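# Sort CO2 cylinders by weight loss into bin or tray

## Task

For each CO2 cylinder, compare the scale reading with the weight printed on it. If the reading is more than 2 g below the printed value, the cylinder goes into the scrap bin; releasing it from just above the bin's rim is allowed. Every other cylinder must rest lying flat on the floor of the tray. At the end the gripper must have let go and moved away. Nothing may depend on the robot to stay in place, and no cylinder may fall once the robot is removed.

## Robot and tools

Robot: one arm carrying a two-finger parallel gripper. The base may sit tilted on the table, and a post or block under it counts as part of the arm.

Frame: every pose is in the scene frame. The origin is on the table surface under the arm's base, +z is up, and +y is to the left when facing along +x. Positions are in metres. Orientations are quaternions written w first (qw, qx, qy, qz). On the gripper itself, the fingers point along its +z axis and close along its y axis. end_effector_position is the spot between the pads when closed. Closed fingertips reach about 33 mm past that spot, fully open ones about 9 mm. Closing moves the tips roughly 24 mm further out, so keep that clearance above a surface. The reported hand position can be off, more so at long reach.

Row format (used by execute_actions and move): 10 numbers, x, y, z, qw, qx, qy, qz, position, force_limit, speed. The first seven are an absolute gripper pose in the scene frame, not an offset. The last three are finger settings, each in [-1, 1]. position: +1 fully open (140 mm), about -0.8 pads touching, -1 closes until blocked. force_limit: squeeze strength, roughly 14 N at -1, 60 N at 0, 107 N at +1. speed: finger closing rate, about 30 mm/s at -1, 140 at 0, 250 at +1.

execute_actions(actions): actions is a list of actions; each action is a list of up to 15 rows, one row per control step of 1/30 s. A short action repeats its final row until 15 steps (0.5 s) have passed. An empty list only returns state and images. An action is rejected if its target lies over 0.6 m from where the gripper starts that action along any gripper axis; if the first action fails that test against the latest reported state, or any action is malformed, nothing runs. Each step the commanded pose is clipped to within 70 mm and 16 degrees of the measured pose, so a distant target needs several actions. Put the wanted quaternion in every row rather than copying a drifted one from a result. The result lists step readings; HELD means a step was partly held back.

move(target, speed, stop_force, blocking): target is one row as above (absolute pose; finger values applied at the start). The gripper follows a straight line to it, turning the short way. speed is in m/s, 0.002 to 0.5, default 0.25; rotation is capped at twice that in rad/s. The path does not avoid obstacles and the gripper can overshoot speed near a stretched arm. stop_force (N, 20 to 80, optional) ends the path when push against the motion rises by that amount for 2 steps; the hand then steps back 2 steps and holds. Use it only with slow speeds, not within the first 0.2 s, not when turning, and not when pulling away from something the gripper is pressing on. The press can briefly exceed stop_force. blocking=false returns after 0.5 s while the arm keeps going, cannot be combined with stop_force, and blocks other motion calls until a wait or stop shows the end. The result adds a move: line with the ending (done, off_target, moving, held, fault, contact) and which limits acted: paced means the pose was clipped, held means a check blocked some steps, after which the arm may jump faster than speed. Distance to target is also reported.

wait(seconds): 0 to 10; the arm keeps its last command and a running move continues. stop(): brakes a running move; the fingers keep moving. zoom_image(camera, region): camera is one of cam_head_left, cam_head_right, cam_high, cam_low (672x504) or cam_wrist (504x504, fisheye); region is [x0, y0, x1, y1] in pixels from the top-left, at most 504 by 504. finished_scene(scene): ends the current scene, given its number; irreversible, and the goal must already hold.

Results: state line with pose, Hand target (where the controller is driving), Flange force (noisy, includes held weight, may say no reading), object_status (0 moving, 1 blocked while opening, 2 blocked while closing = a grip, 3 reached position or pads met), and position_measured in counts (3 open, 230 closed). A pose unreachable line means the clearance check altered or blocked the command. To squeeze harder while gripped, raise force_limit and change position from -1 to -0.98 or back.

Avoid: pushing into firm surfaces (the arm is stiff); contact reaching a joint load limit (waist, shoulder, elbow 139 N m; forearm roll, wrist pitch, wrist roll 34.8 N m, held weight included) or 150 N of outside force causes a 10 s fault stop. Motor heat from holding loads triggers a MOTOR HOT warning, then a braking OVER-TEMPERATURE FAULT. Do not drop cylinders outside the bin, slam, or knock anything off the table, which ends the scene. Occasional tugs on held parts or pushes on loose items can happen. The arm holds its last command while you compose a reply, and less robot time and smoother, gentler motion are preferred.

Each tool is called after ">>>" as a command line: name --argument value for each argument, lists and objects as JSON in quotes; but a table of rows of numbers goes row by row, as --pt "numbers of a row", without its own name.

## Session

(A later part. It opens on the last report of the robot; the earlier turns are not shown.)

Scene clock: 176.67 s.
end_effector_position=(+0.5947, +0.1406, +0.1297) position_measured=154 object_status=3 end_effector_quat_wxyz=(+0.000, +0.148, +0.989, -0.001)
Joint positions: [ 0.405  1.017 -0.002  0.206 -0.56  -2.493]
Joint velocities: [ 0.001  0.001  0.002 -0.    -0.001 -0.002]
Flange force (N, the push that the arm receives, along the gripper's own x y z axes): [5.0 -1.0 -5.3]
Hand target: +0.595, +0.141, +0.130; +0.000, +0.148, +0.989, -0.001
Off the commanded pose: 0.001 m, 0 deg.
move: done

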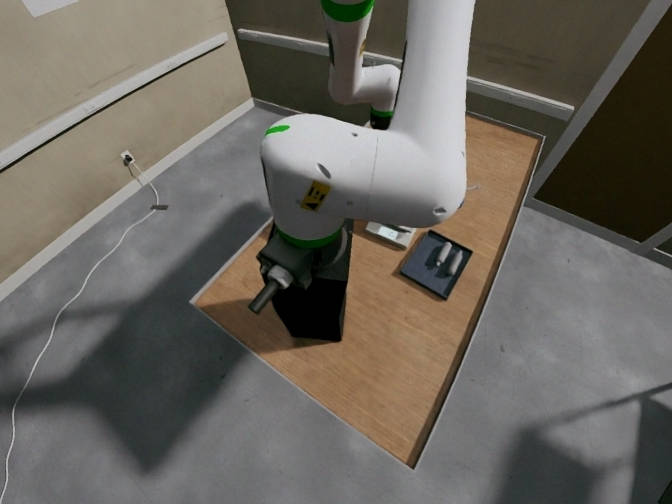

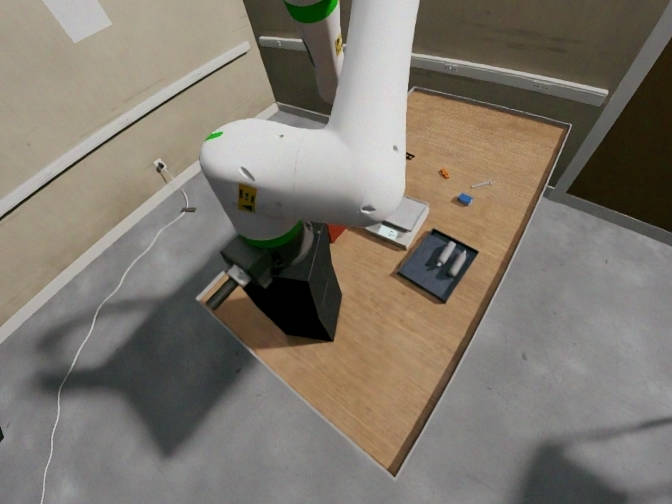

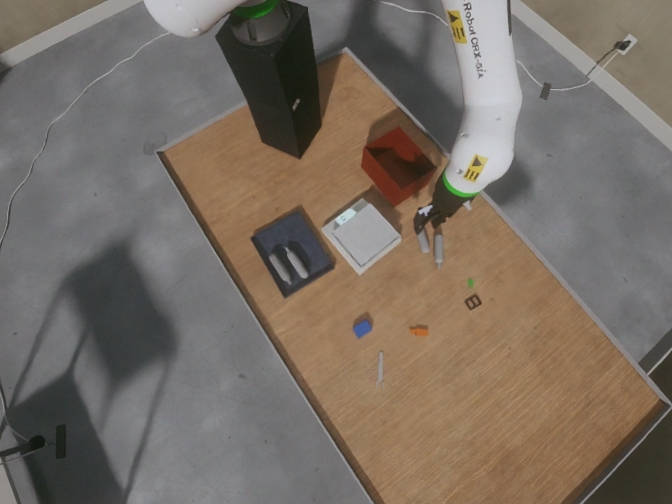

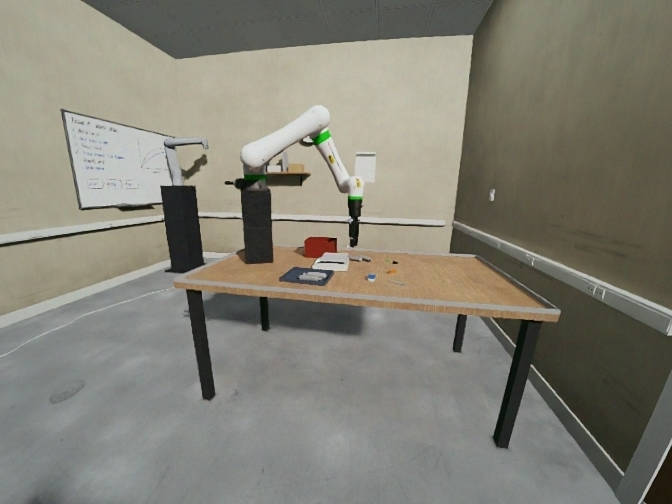

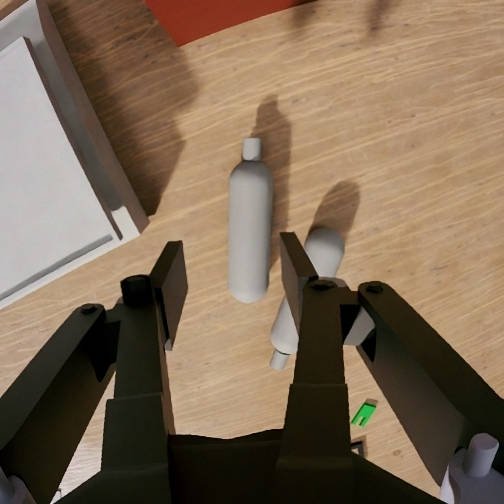

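>>> move --target '[0.599,0.153,0.07,0,0.148,0.989,0,-0.2,0,0]' --speed 0.1

>>> move --target '[0.599,0.153,0.038,0,0.148,0.989,0,-0.2,0,0]' --speed 0.08

>>> move --target '[0.599,0.153,0.038,0,0.148,0.989,0,-1,0,0]'

>>> move --target '[0.6,0.05,0.3,0,0,1,0,-1,0,0]'

>>> move --target '[0.6,-0.2,0.55,0,0,0.383,-0.924,-1,0,0]' --speed 0.4

>>> zoom_image --camera "cam_high" --region '[265,200,385,310]'

Scene clock: 201.03 s.
end_effector_position=(+0.5989, +0.1529, +0.0700) position_measured=154 object_status=3 end_effector_quat_wxyz=(+0.000, +0.148, +0.989, -0.000)
Joint positions: [ 0.407  1.151  0.08   0.22  -0.507 -2.514]
Joint velocities: [-0.    -0.001  0.    -0.001 -0.002  0.002]
Flange force (N, the push that the arm receives, along the gripper's own x y z axes): [7.9 -3.5 -6.6]
Hand target: +0.599, +0.153, +0.070; +0.000, +0.148, +0.989, -0.000
Off the commanded pose: 0.000 m, 0 deg.
move: done

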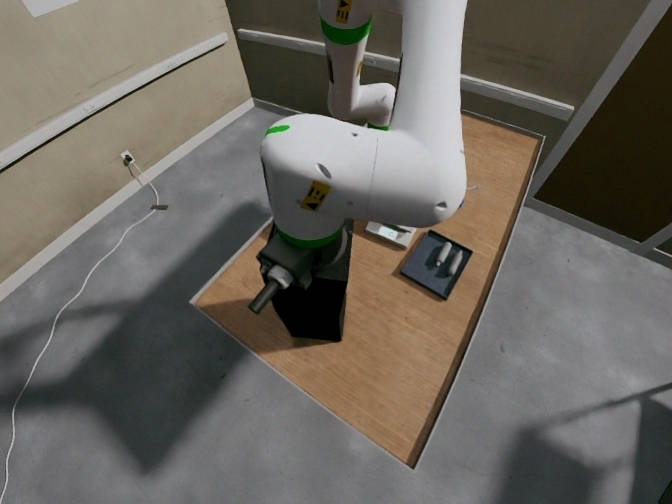

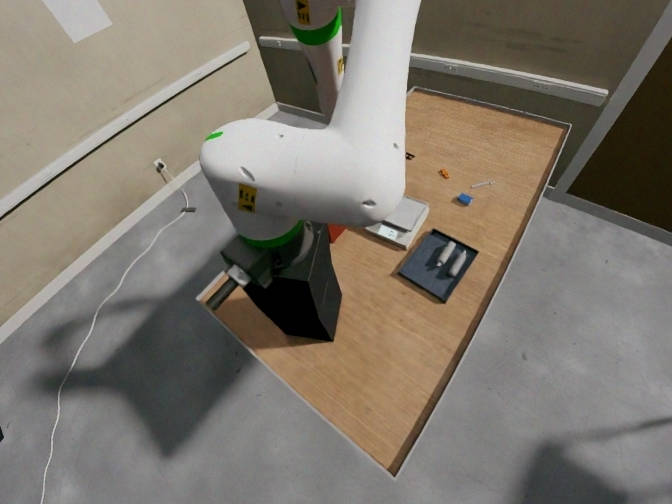

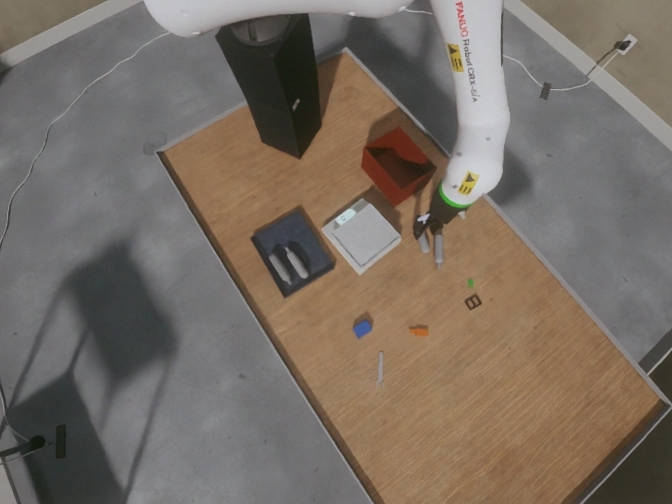

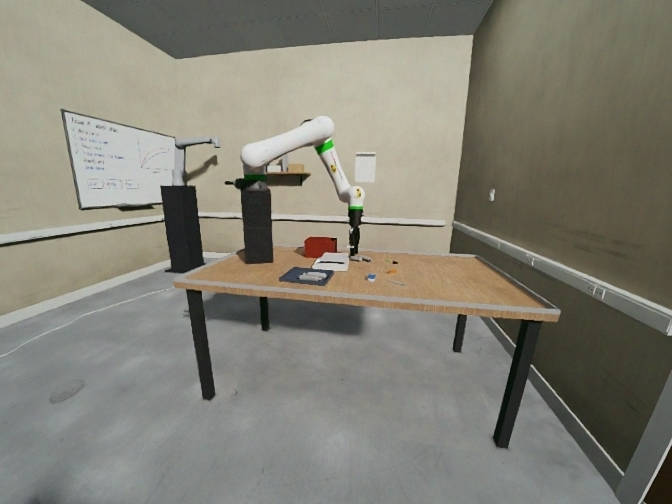

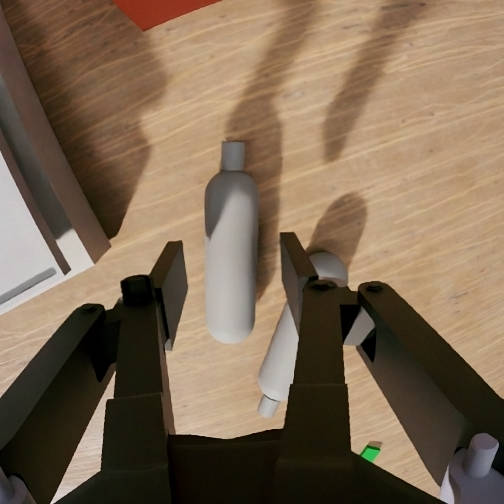

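Scene clock: 201.80 s.
end_effector_position=(+0.5990, +0.1530, +0.0381) position_measured=154 object_status=3 end_effector_quat_wxyz=(+0.000, +0.148, +0.989, +0.000)
Joint positions: [ 0.401  1.219  0.118  0.233 -0.478 -2.522]
Joint velocities: [-0.     0.002  0.    -0.     0.    -0.001]
Flange force (N, the push that the arm receives, along the gripper's own x y z axes): [5.7 -2.1 -3.4]
Hand target: +0.599, +0.153, +0.038; +0.000, +0.148, +0.989, -0.000
Off the commanded pose: 0.000 m, 0 deg.
move: done

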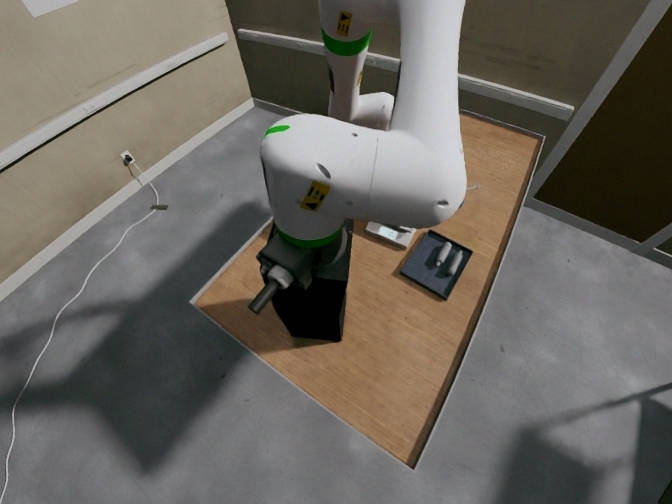

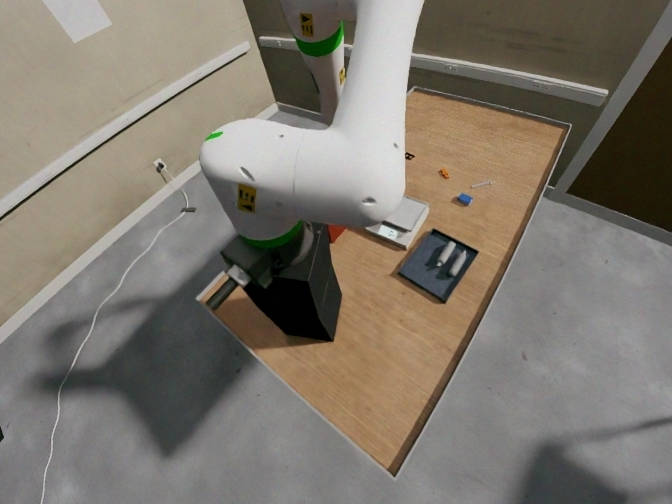

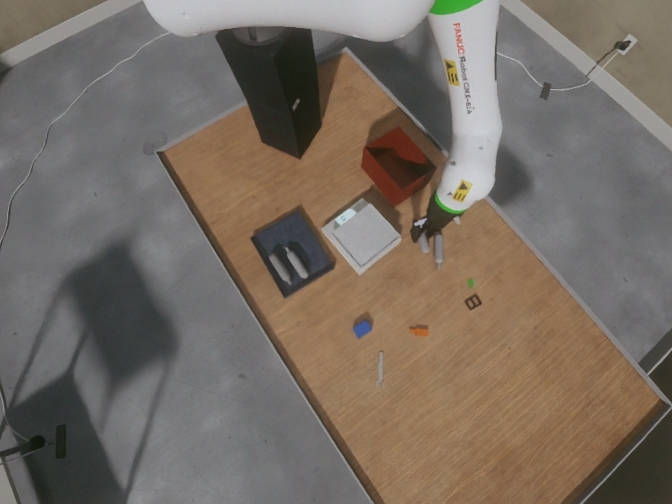

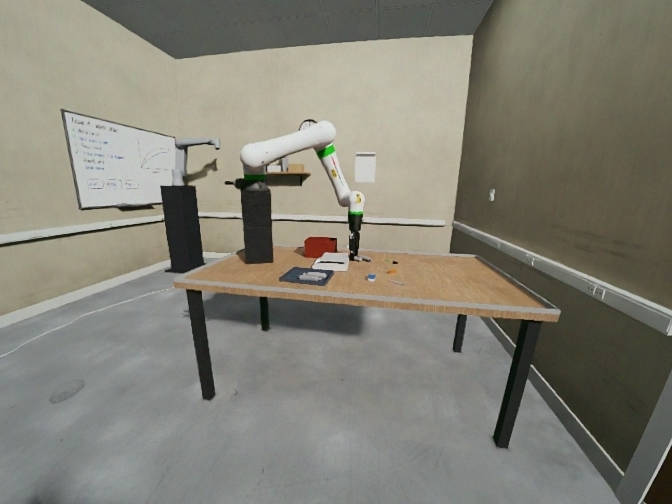

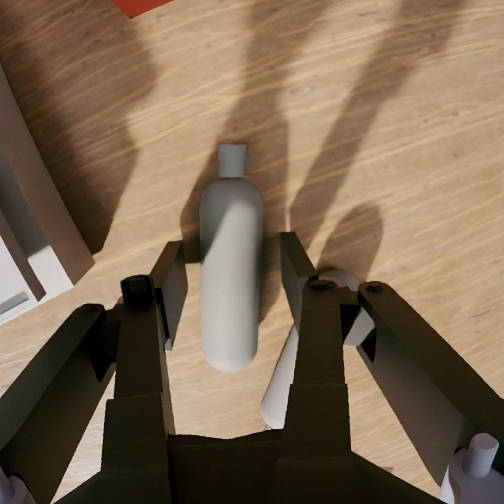

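Scene clock: 202.50 s.
end_effector_position=(+0.5991, +0.1530, +0.0380) position_measured=189 object_status=2 end_effector_quat_wxyz=(+0.000, +0.148, +0.989, -0.000)
Joint positions: [ 0.401  1.219  0.119  0.233 -0.478 -2.522]
Joint velocities: [-0.     0.     0.    -0.003 -0.     0.002]
Flange force (N, the push that the arm receives, along the gripper's own x y z axes): [11.7 -3.3 -25.6]
Hand target: +0.599, +0.153, +0.038; +0.000, +0.148, +0.989, -0.000
Off the commanded pose: 0.000 m, 0 deg.
move: done

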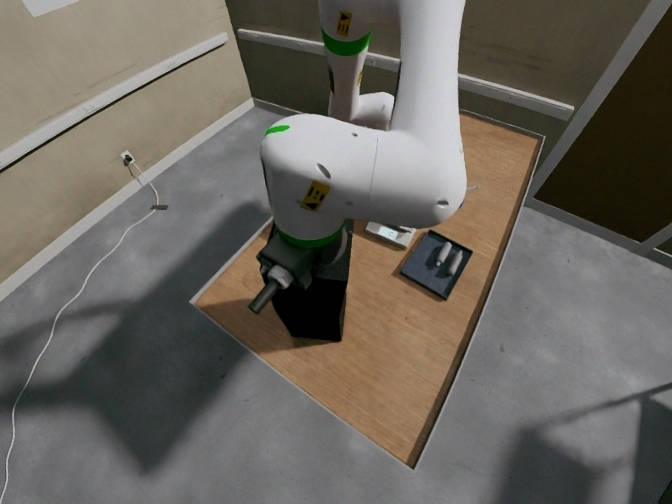

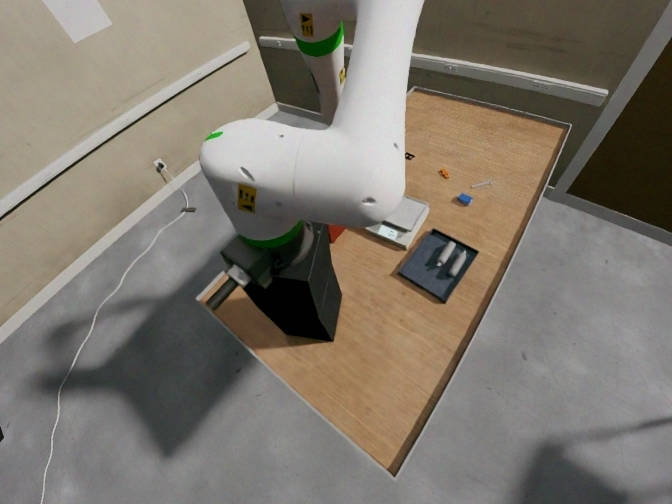

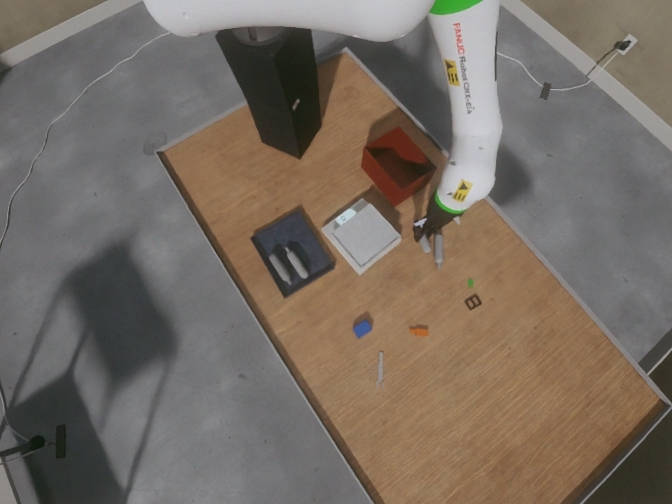

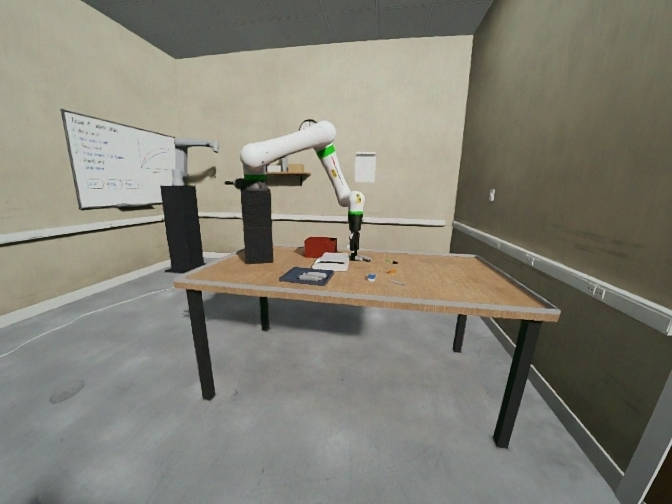

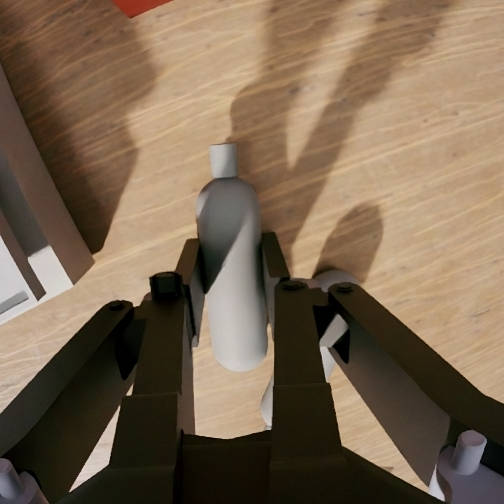

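Scene clock: 204.07 s.
end_effector_position=(+0.6005, +0.0507, +0.2998) position_measured=189 object_status=2 end_effector_quat_wxyz=(-0.000, -0.000, +1.000, +0.000)
Joint positions: [ 0.291  0.668 -0.086  0.144 -0.808 -2.007]
Joint velocities: [-0.    -0.003  0.001 -0.    -0.002 -0.   ]
Flange force (N, the push that the arm receives, along the gripper's own x y z axes): [2.3 1.4 0.4]
Hand target: +0.601, +0.051, +0.300; -0.000, -0.000, +1.000, +0.000
Off the commanded pose: 0.001 m, 0 deg.
move: done

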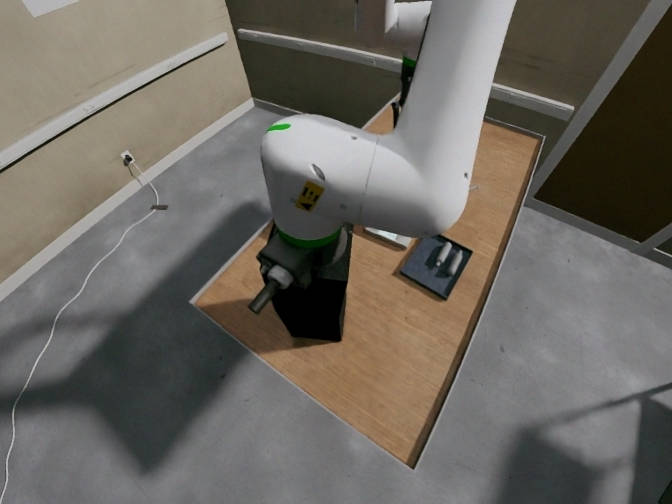

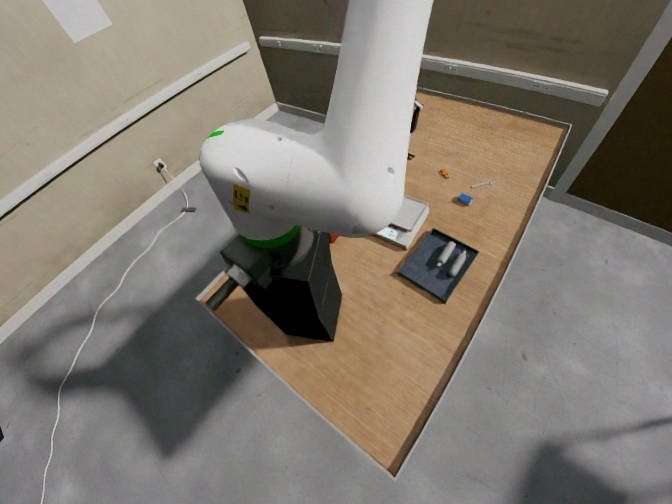

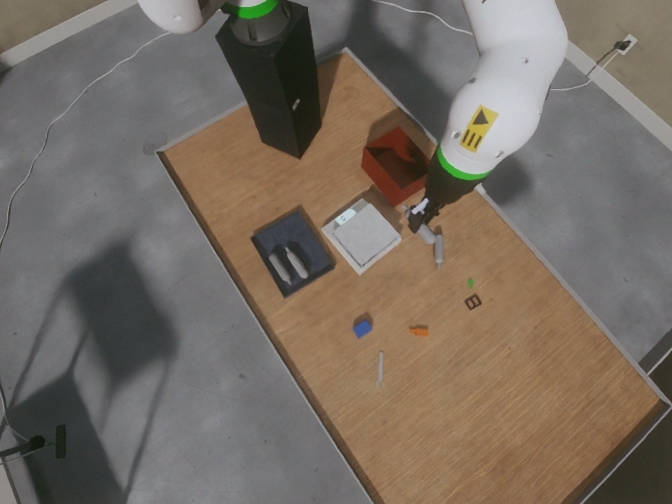

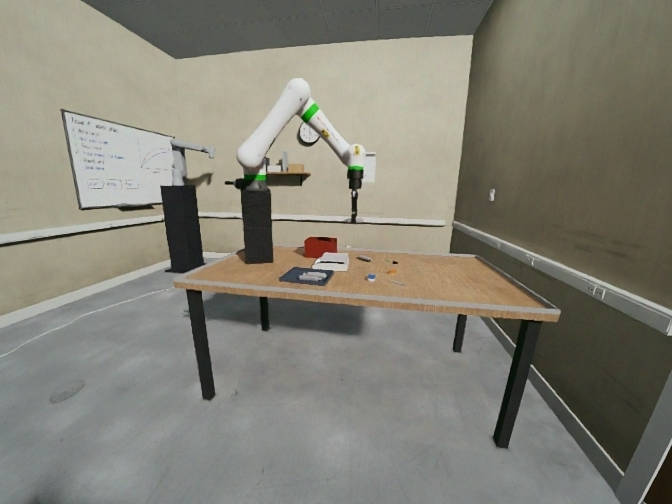

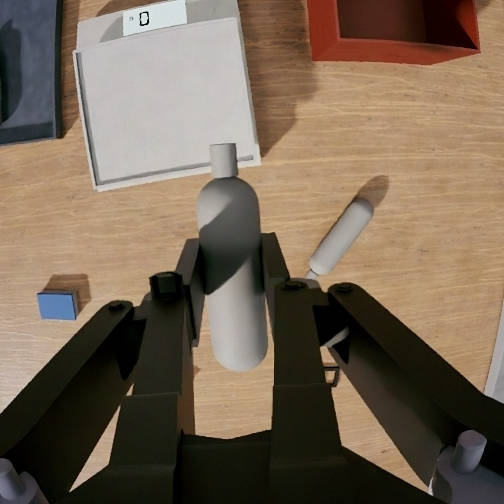

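Scene clock: 207.50 s.
end_effector_position=(+0.6015, -0.1996, +0.5505) position_measured=189 object_status=2 end_effector_quat_wxyz=(+0.003, -0.001, -0.383, +0.924)
Joint positions: [-0.011  1.368 -0.009  1.707 -2.445 -2.915]
Joint velocities: [-0.003  0.     0.001  0.003 -0.001 -0.001]
Flange force (N, the push that the arm receives, along the gripper's own x y z axes): [1.0 -2.1 2.9]
Hand target: +0.602, -0.200, +0.550; +0.003, -0.001, -0.383, +0.924
Off the commanded pose: 0.002 m, 0 deg.
move: done

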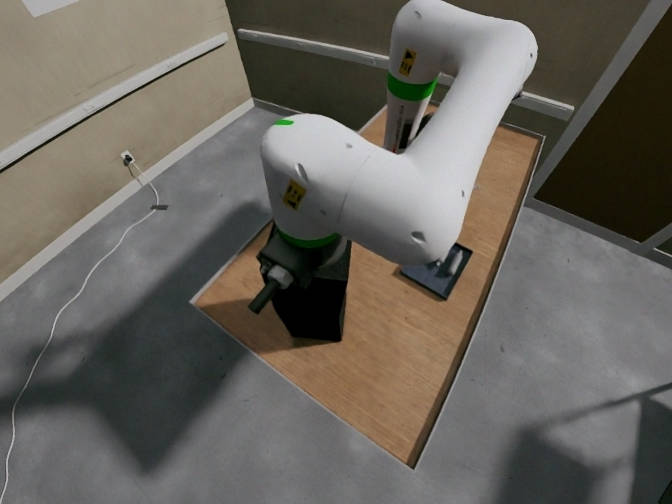

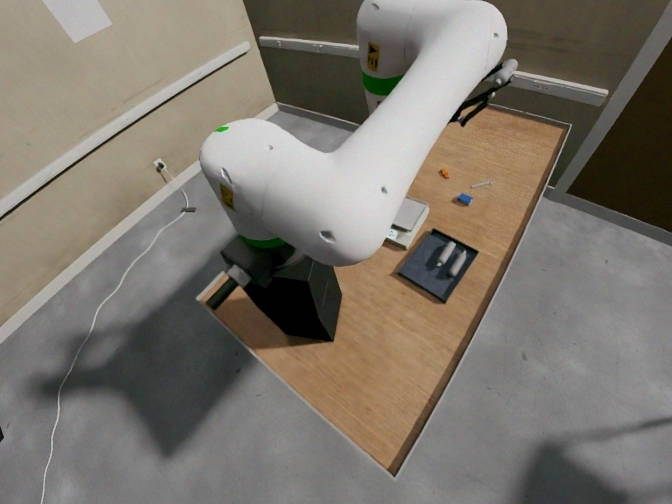

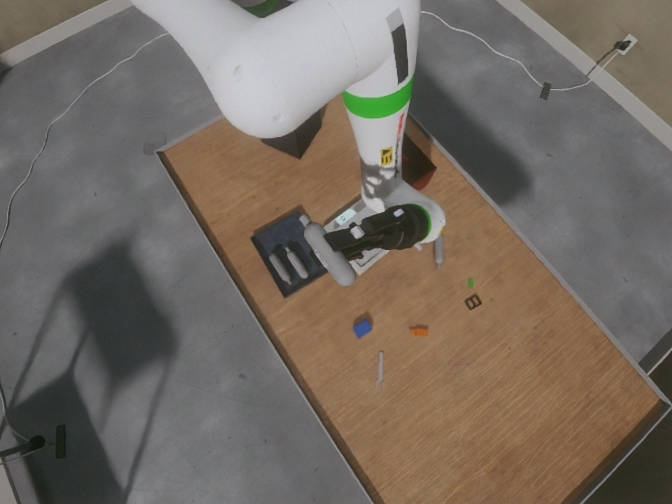

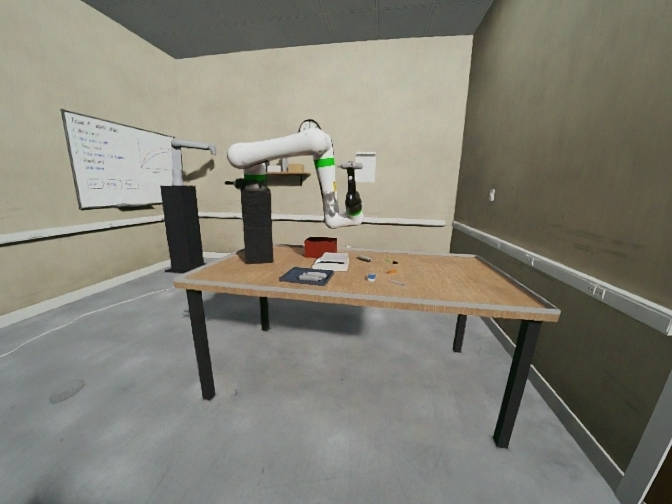

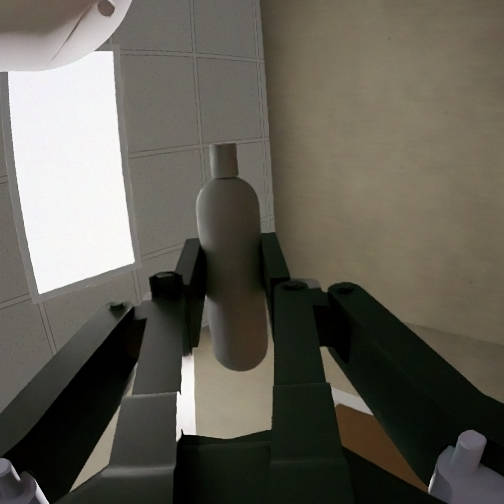

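Region (265, 200, 385, 310) of cam_high's 672x504 image, scaled by 4.200, with more detail than that image has; it fills the top 462 rows of this view, and the rest is white.

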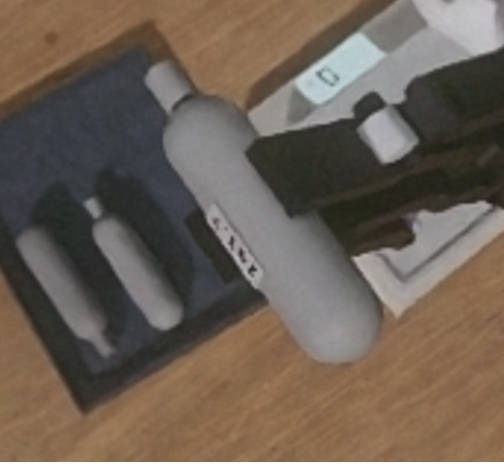

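>>> move --target '[0.6,-0.15,0.6,0,0,0.15,-0.989,-1,0,0]'

>>> zoom_image --camera "cam_high" --region '[290,180,420,310]'

Scene clock: 212.60 s.
end_effector_position=(+0.6002, -0.1500, +0.5998) position_measured=189 object_status=2 end_effector_quat_wxyz=(+0.000, -0.001, -0.151, +0.989)
Joint positions: [-0.315  1.458  0.174  2.498 -2.78  -2.46 ]
Joint velocities: [-0.004  0.002  0.005  0.017  0.001  0.013]
Flange force (N, the push that the arm receives, along the gripper's own x y z axes): no reading
Hand target: +0.600, -0.150, +0.600; +0.000, -0.001, -0.151, +0.989
Off the commanded pose: 0.000 m, 0 deg.
move: done

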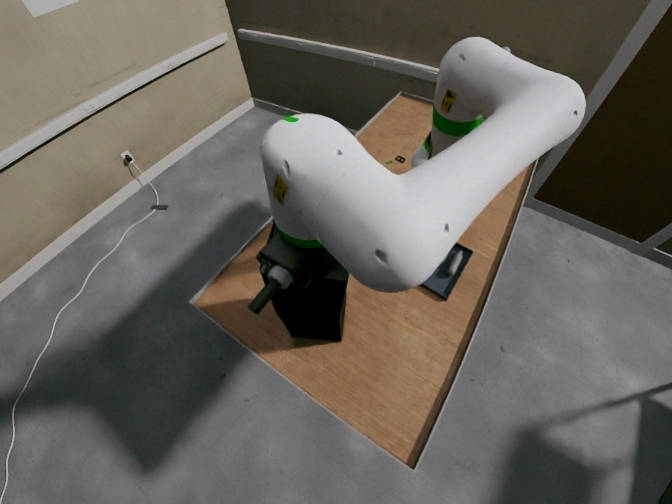

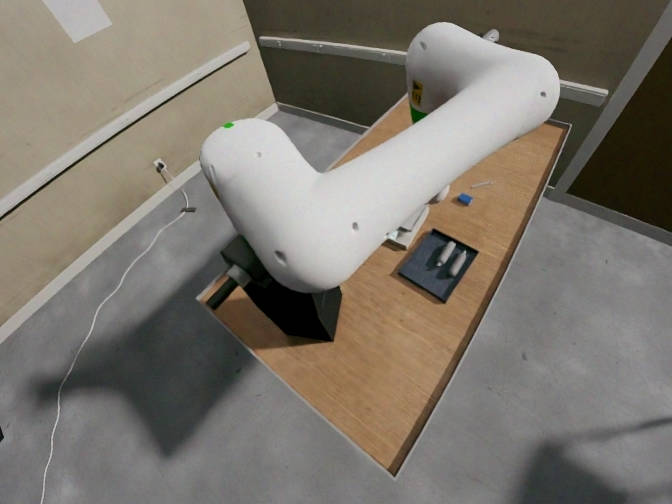

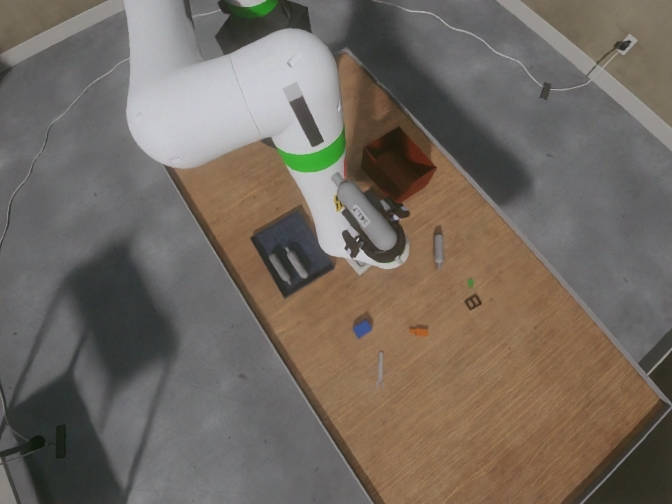

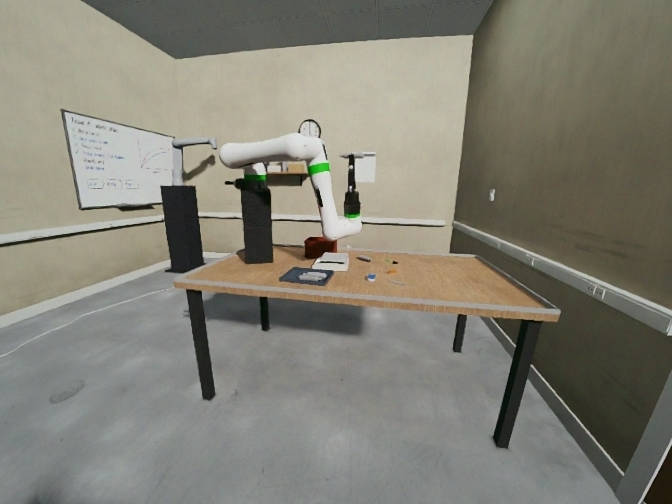

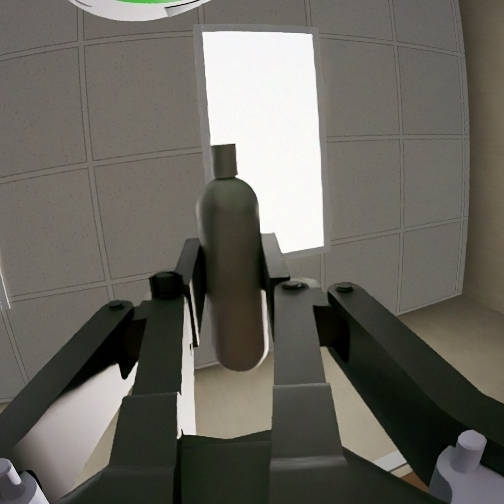

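Region (290, 180, 420, 310) of cam_high's 672x504 image, scaled by 3.877, with more detail than that image has.

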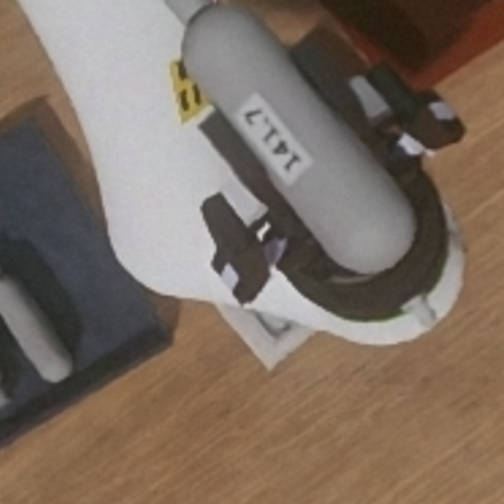

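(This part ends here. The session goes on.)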